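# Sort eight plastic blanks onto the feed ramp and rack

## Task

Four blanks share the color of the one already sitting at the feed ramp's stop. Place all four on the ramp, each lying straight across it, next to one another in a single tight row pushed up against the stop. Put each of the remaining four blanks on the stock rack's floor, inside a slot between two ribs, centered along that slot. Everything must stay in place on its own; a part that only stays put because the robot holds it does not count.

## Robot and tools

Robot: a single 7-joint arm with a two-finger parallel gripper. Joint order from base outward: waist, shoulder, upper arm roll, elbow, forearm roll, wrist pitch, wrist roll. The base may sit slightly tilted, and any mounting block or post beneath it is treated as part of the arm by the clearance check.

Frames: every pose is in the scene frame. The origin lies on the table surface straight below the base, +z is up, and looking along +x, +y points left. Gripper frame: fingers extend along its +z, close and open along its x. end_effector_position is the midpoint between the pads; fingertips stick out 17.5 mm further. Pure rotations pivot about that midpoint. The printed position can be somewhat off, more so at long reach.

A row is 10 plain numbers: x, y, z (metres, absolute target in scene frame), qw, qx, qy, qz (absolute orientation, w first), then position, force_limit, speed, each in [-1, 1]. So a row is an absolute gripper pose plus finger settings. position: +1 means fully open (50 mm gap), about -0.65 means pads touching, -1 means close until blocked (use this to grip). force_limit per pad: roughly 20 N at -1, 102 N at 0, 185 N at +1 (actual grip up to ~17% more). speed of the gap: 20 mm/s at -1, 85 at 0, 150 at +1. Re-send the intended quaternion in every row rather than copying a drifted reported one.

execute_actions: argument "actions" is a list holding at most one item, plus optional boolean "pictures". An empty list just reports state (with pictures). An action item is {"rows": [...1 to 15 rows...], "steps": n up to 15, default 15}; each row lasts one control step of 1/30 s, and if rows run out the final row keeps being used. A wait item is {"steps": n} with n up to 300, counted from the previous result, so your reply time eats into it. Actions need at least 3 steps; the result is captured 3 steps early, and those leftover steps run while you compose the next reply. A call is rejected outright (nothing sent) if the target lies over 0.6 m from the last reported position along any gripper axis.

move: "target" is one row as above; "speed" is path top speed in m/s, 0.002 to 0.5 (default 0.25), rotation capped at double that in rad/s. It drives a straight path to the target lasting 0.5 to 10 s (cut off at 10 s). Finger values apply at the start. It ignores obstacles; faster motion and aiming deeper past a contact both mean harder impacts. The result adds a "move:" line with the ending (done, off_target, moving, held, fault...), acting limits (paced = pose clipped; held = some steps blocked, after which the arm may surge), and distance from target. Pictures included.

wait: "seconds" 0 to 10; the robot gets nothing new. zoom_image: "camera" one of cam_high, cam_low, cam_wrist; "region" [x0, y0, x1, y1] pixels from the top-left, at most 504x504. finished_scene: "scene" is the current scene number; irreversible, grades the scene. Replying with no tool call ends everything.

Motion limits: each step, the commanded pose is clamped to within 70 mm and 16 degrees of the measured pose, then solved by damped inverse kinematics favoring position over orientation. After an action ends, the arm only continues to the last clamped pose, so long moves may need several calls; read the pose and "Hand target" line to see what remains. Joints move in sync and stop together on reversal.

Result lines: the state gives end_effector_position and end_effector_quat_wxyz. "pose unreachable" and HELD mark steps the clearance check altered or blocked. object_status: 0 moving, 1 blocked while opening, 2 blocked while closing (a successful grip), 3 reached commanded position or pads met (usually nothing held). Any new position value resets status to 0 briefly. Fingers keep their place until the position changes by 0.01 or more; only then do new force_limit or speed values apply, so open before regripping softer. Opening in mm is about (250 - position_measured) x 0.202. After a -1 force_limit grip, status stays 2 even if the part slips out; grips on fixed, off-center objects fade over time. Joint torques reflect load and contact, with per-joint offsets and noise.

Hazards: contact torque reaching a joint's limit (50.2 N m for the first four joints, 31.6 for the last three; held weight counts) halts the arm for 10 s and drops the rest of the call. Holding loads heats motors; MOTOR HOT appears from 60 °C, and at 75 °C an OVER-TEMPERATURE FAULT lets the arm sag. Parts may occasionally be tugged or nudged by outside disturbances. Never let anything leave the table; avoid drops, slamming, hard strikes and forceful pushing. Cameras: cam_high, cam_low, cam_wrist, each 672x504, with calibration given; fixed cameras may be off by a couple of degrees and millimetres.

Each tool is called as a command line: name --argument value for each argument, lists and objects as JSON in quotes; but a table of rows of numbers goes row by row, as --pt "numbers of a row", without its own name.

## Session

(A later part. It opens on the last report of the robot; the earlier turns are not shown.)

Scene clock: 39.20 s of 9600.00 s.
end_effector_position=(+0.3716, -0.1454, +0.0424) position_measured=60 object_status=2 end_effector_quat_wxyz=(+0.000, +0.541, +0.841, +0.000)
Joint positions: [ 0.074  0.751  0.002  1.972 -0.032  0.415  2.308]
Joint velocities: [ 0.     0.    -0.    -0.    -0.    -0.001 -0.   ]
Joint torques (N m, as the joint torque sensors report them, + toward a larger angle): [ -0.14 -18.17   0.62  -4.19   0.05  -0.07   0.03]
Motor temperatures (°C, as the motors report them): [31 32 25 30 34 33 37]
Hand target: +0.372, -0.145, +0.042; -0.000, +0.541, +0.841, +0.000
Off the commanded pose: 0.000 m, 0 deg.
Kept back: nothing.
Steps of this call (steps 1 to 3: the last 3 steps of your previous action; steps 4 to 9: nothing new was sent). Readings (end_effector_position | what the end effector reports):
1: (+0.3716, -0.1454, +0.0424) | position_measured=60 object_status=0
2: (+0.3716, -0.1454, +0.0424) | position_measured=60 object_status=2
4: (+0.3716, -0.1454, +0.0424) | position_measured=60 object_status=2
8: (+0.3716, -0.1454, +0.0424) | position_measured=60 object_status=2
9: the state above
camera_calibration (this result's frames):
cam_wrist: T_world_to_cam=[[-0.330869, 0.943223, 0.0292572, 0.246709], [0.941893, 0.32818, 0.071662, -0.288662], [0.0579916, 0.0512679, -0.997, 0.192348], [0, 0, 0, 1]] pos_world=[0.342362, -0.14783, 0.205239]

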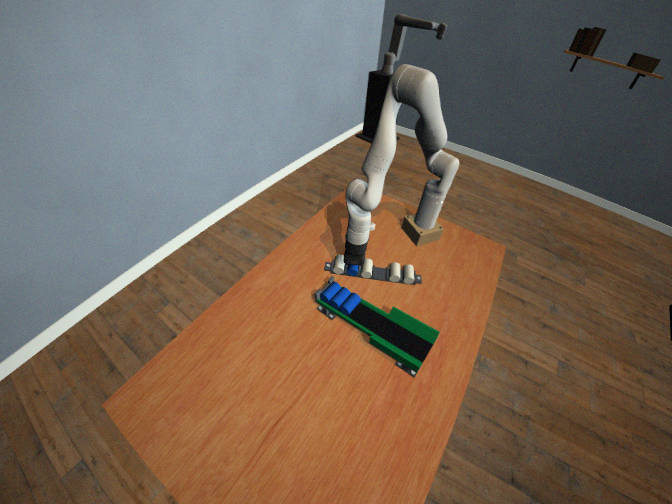

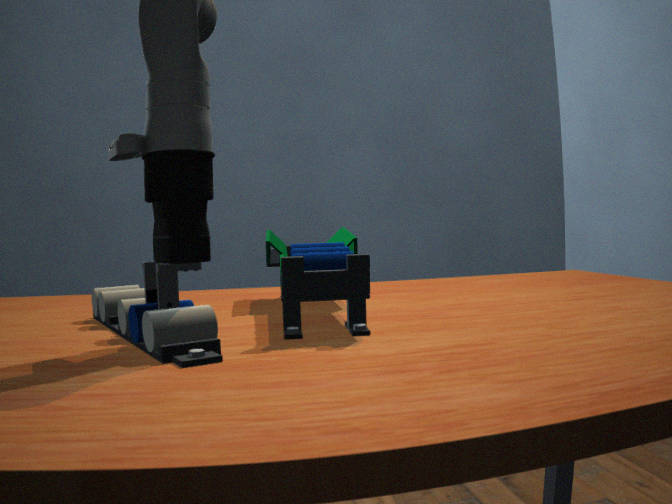

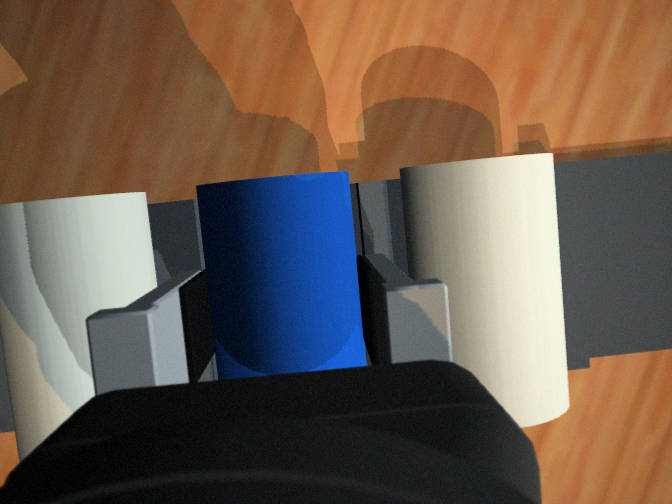

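move --target '[0.378,-0.140,0.125,0,0.5406,0.8413,0,-1,-0.3,-0.6]' --speed 0.18

move --target '[0.5640,0.0070,0.165,0.1795,0.7139,0.6473,-0.1980,-1,-0.3,-0.6]' --speed 0.3

move --target '[0.5632,-0.0035,0.1025,0.1795,0.7139,0.6473,-0.1980,-1,-0.3,-0.6]' --speed 0.09

zoom_image --camera "cam_low" --region '[260,170,370,280]'

Scene clock: 40.30 s of 9600.00 s.
end_effector_position=(+0.3777, -0.1401, +0.1247) position_measured=60 object_status=2 end_effector_quat_wxyz=(-0.000, +0.541, +0.841, -0.000)
Joint positions: [ 0.052  0.575  0.013  1.917 -0.031  0.646  2.29 ]
Joint velocities: [-0.001 -0.006  0.    -0.001 -0.     0.001 -0.   ]
Joint torques (N m, as the joint torque sensors report them, + toward a larger angle): [ -0.04 -17.94   0.52  -6.27   0.14  -0.02   0.02]
Motor temperatures (°C, as the motors report them): [31 32 25 30 34 33 37]
Hand target: +0.378, -0.140, +0.125; +0.000, +0.541, +0.841, -0.000
Off the commanded pose: 0.000 m, 0 deg.
Kept back: nothing.
move: done
camera_calibration (this result's frames):
cam_wrist: T_world_to_cam=[[-0.330092, 0.943493, 0.029331, 0.241051], [0.942208, 0.327438, 0.0709075, -0.302182], [0.0572966, 0.0510419, -0.997052, 0.273982], [0, 0, 0, 1]] pos_world=[0.348589, -0.142468, 0.287531]

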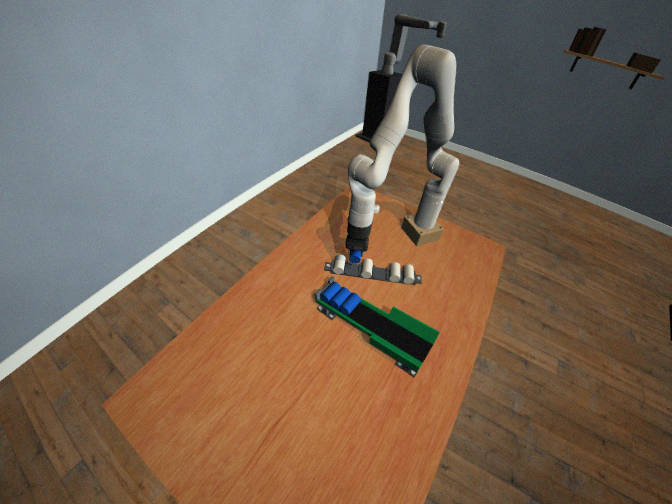

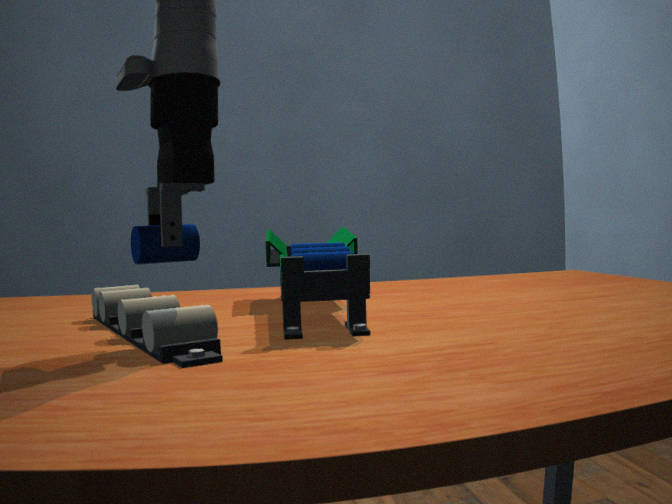

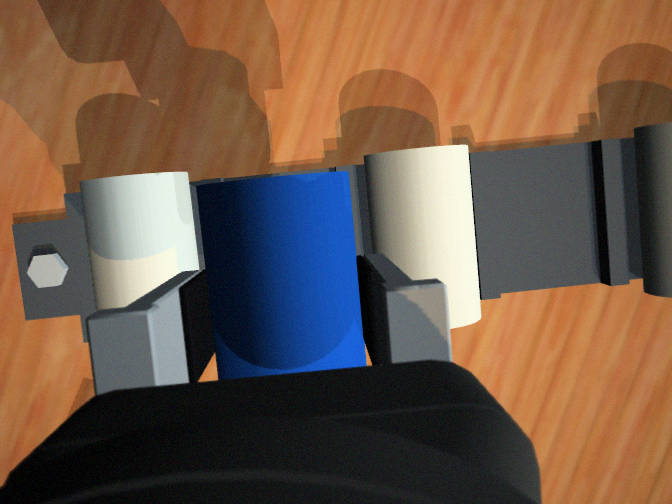

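Scene clock: 42.17 s of 9600.00 s.
end_effector_position=(+0.5648, +0.0071, +0.1668) position_measured=60 object_status=2 end_effector_quat_wxyz=(+0.180, +0.715, +0.646, -0.198)
Joint positions: [-0.716  1.001  0.461  1.082  0.125  1.281  1.207]
Joint velocities: [ 0.003  0.013 -0.001 -0.006  0.001  0.003 -0.   ]
Joint torques (N m, as the joint torque sensors report them, + toward a larger angle): [ -0.57 -24.53   5.01  -8.23   1.7    0.44   0.  ]
Motor temperatures (°C, as the motors report them): [31 32 25 30 34 33 37]
Hand target: +0.565, +0.007, +0.166; +0.180, +0.715, +0.646, -0.198
Off the commanded pose: 0.002 m, 0 deg.
Kept back: nothing.
move: done
camera_calibration (this result's frames):
cam_wrist: T_world_to_cam=[[0.177642, 0.85491, -0.487415, -0.037208], [0.983766, -0.141463, 0.11042, -0.556422], [0.0254477, -0.499117, -0.866161, 0.297816], [0, 0, 0, 1]] pos_world=[0.54642, 0.101741, 0.301261]

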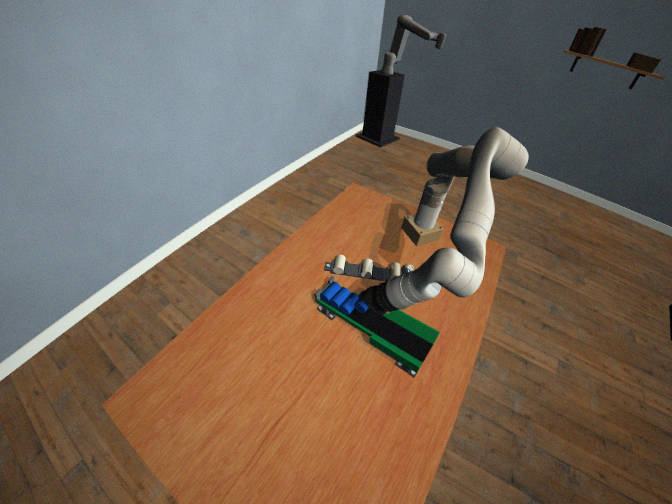

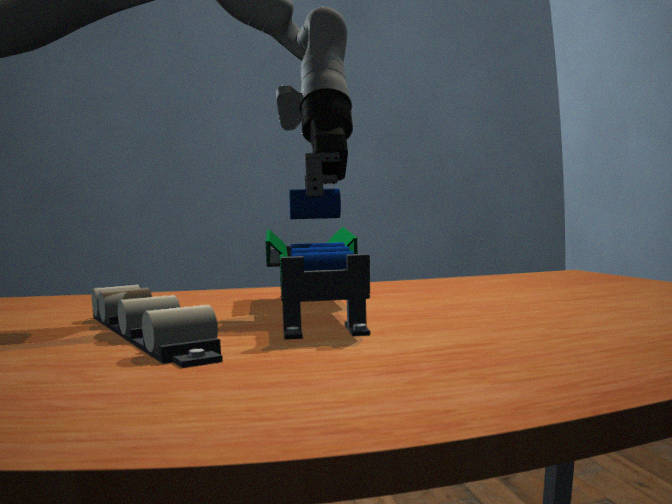

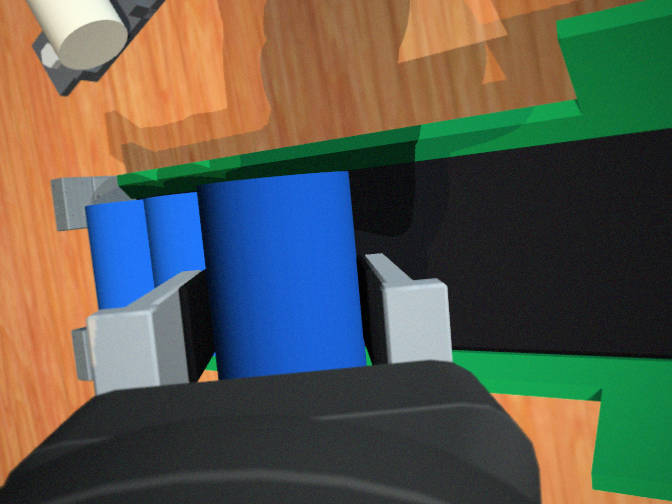

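Scene clock: 43.20 s of 9600.00 s.
end_effector_position=(+0.5634, -0.0034, +0.1026) position_measured=60 object_status=2 end_effector_quat_wxyz=(+0.180, +0.714, +0.647, -0.198)
Joint positions: [-0.703  1.081  0.448  1.138  0.117  1.151  1.175]
Joint velocities: [ 0.001  0.002  0.    -0.001  0.002 -0.    -0.   ]
Joint torques (N m, as the joint torque sensors report them, + toward a larger angle): [ -0.08 -24.61   5.06  -6.82   1.66   0.72   0.  ]
Motor temperatures (°C, as the motors report them): [31 32 25 30 34 33 37]
Hand target: +0.563, -0.003, +0.103; +0.180, +0.714, +0.647, -0.198
Off the commanded pose: 0.000 m, 0 deg.
Kept back: nothing.
move: done
camera_calibration (this result's frames):
cam_wrist: T_world_to_cam=[[0.174881, 0.855439, -0.487484, -0.0577093], [0.984257, -0.139024, 0.109134, -0.549594], [0.0255853, -0.498895, -0.866285, 0.236971], [0, 0, 0, 1]] pos_world=[0.544971, 0.0911838, 0.237132]

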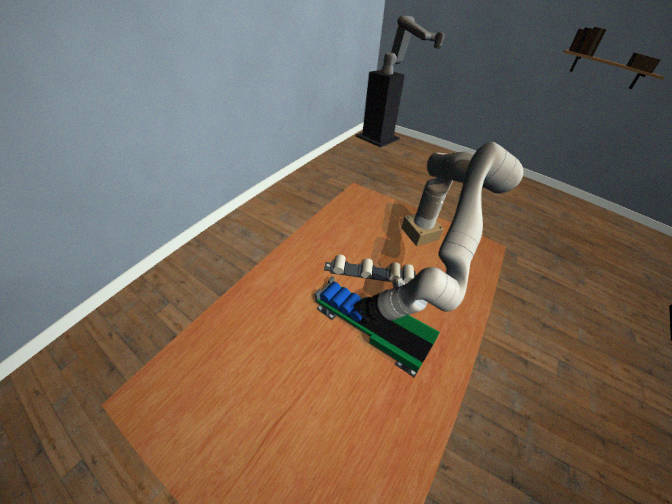

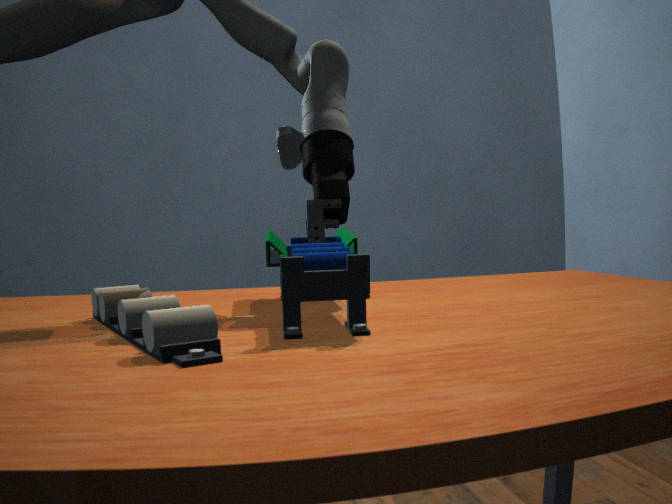

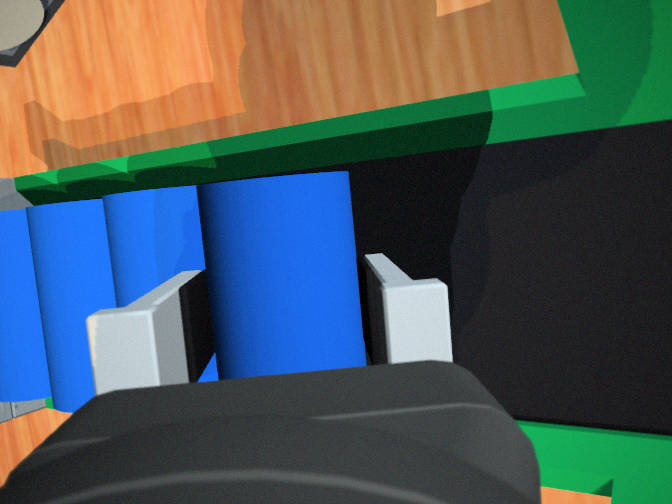

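Region (260, 170, 370, 280) of cam_low's 672x504 image, scaled by 4.582, with more detail than that image has.

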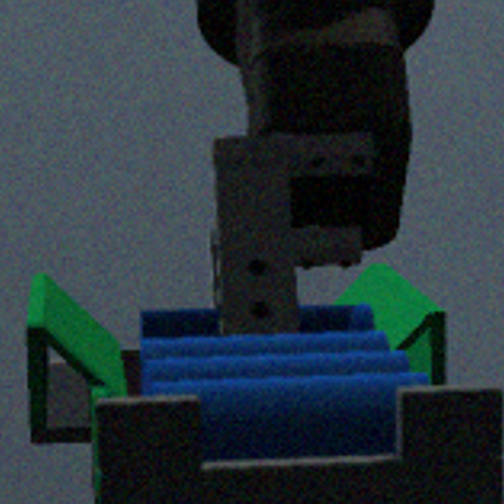

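execute_actions --actions '[{"rows":[[0.5632,-0.0036,0.1021,0.1795,0.7139,0.6473,-0.1980,-1,-0.3,-0.6],[0.5632,-0.0037,0.1016,0.1795,0.7139,0.6473,-0.1980,-1,-0.3,-0.6],[0.5631,-0.0038,0.1011,0.1795,0.7139,0.6473,-0.1980,-1,-0.3,-0.6],[0.5631,-0.0040,0.1006,0.1795,0.7139,0.6473,-0.1980,-1,-0.3,-0.6],[0.5630,-0.0041,0.1002,0.1795,0.7139,0.6473,-0.1980,-1,-0.3,-0.6],[0.5630,-0.0042,0.0998,0.1795,0.7139,0.6473,-0.1980,-1,-0.3,-0.6],[0.5630,-0.0043,0.0996,0.1795,0.7139,0.6473,-0.1980,-1,-0.3,-0.6]],"steps":13}]' --pictures false

execute_actions --actions '[{"rows":[[0.5630,-0.0043,0.0996,0.1795,0.7139,0.6473,-0.1980,0.745,-0.3,-0.8]],"steps":12}]' --pictures true

Scene clock: 43.70 s of 9600.00 s.
end_effector_position=(+0.5630, -0.0043, +0.0998) position_measured=60 object_status=2 end_effector_quat_wxyz=(+0.180, +0.714, +0.647, -0.198)
Joint positions: [-0.702  1.084  0.448  1.142  0.117  1.145  1.173]
Joint velocities: [ 0.001 -0.001  0.001  0.     0.002 -0.005 -0.001]
Joint torques (N m, as the joint torque sensors report them, + toward a larger angle): [ -0.21 -24.55   4.79  -6.88   1.64   0.9   -0.04]
Motor temperatures (°C, as the motors report them): [31 32 25 30 34 33 37]
Steps of this call (steps 1 to 5: nothing new was sent; steps 6 to 15: the first 10 steps of this action). Readings (end_effector_position | what the end effector reports):
6: (+0.5634, -0.0035, +0.1025) | position_measured=60 object_status=2
7: (+0.5633, -0.0035, +0.1023) | position_measured=60 object_status=2
9: (+0.5632, -0.0038, +0.1014) | position_measured=60 object_status=2
13: (+0.5630, -0.0042, +0.0999) | position_measured=60 object_status=2
15: the state above

Scene clock: 44.10 s of 9600.00 s.
end_effector_position=(+0.5630, -0.0043, +0.0996) position_measured=42 object_status=0 end_effector_quat_wxyz=(+0.179, +0.714, +0.647, -0.198)
Joint positions: [-0.702  1.084  0.448  1.142  0.117  1.144  1.173]
Joint velocities: [-0.     0.001  0.     0.001  0.001  0.    -0.   ]
Joint torques (N m, as the joint torque sensors report them, + toward a larger angle): [ -0.17 -24.8    4.93  -6.85   1.58   0.79   0.  ]
Motor temperatures (°C, as the motors report them): [31 32 25 30 34 33 37]
Off your previous action's commanded pose: 0.000 m, 0 deg at its last step (step 3 of this call).
Steps of this call (steps 1 to 3: the last 3 steps of your previous action; steps 4 to 12: the first 9 steps of this action). Readings (end_effector_position | what the end effector reports):
4: (+0.5630, -0.0043, +0.0998) | position_measured=56 object_status=0
5: (+0.5630, -0.0043, +0.0997) | position_measured=51 object_status=0
7: (+0.5630, -0.0043, +0.0996) | position_measured=42 object_status=0
11: (+0.5630, -0.0043, +0.0996) | position_measured=42 object_status=0
12: the state above
camera_calibration (this result's frames):
cam_wrist: T_world_to_cam=[[0.175344, 0.855314, -0.487537, -0.0586127], [0.984182, -0.139558, 0.109129, -0.54894], [0.0252997, -0.49896, -0.866256, 0.234078], [0, 0, 0, 1]] pos_world=[0.544612, 0.0903188, 0.234101]

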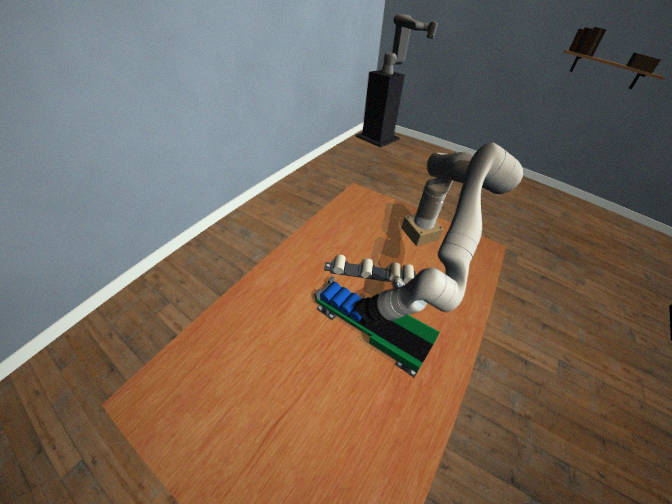

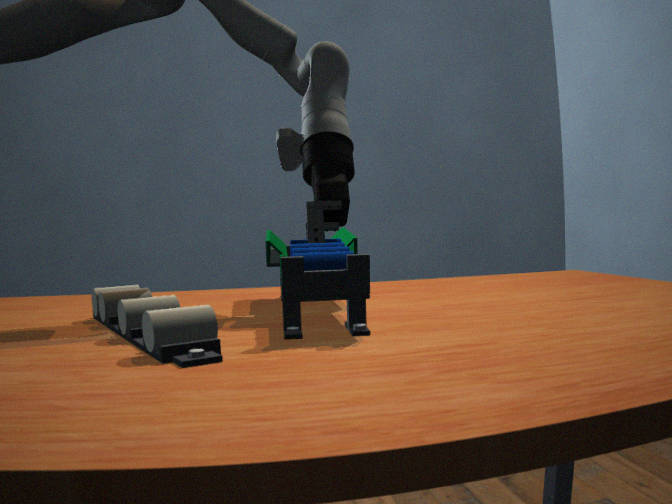

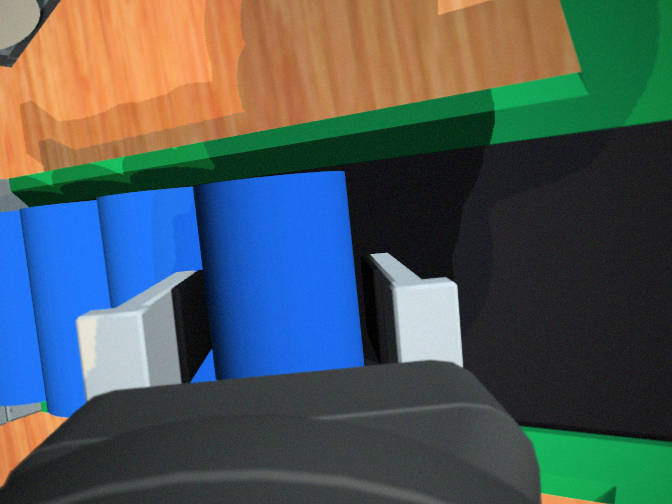

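move --target '[0.5655,0.0215,0.1465,0.1795,0.7139,0.6473,-0.1980,0.745,-0.3,-0.8]' --speed 0.12

zoom_image --camera "cam_high" --region '[305,250,425,330]'

zoom_image --camera "cam_wrist" --region '[0,130,400,400]'

Scene clock: 45.10 s of 9600.00 s.
end_effector_position=(+0.5654, +0.0214, +0.1465) position_measured=42 object_status=3 end_effector_quat_wxyz=(+0.180, +0.714, +0.647, -0.198)
Joint positions: [-0.732  1.037  0.454  1.071  0.116  1.269  1.178]
Joint velocities: [-0.001  0.    -0.     0.001 -0.001  0.002 -0.   ]
Joint torques (N m, as the joint torque sensors report them, + toward a larger angle): [ -0.01 -24.83   5.01  -7.5    1.69   0.68   0.02]
Motor temperatures (°C, as the motors report them): [31 33 25 30 34 33 37]
Hand target: +0.565, +0.021, +0.146; +0.180, +0.714, +0.647, -0.198
Off your previous action's commanded pose: 0.000 m, 0 deg at its last step (step 3 of this call).
Off the commanded pose: 0.000 m, 0 deg.
Kept back: nothing.
move: done
camera_calibration (this result's frames):
cam_wrist: T_world_to_cam=[[0.175847, 0.855226, -0.48751, -0.0584655], [0.984093, -0.140003, 0.109363, -0.552795], [0.0252775, -0.498986, -0.866241, 0.28747], [0, 0, 0, 1]] pos_world=[0.547016, 0.116052, 0.280971]

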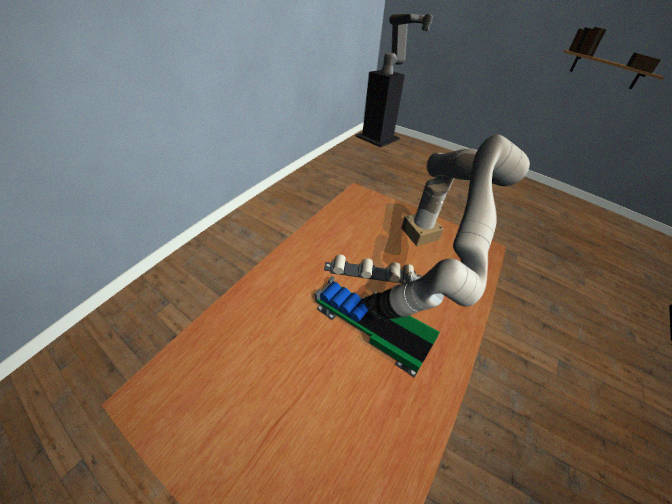

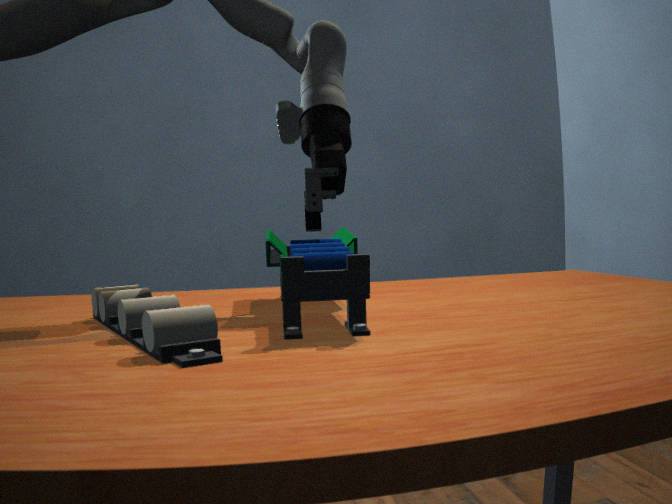

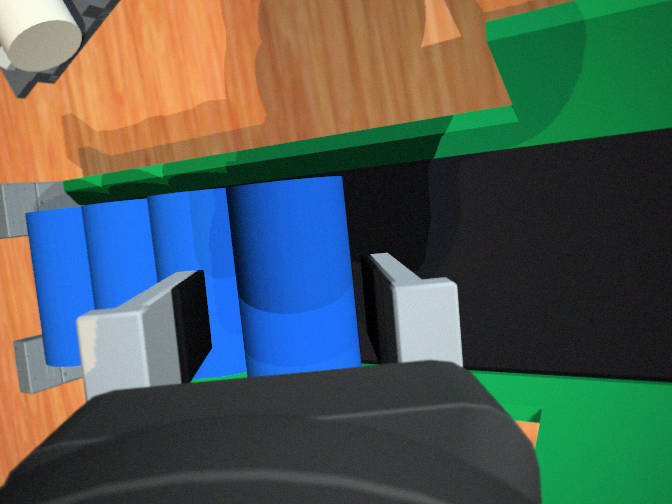

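Region (305, 250, 425, 330) of cam_high's 672x504 image, scaled by 4.200, with more detail than that image has.

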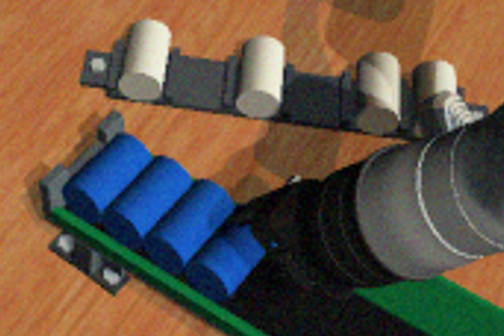

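Region (0, 130, 400, 400) of cam_wrist's 672x504 image, scaled by 1.260; it fills the top 340 rows of this view, and the rest is white.

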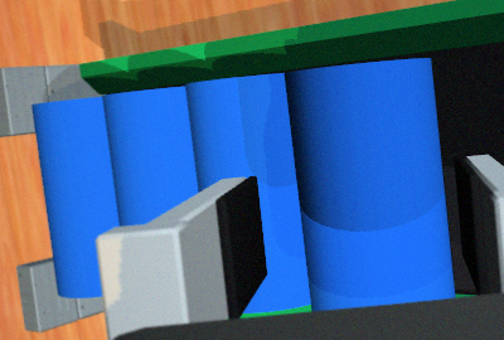

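finished_scene --scene 2

The scene is finished: the task was done.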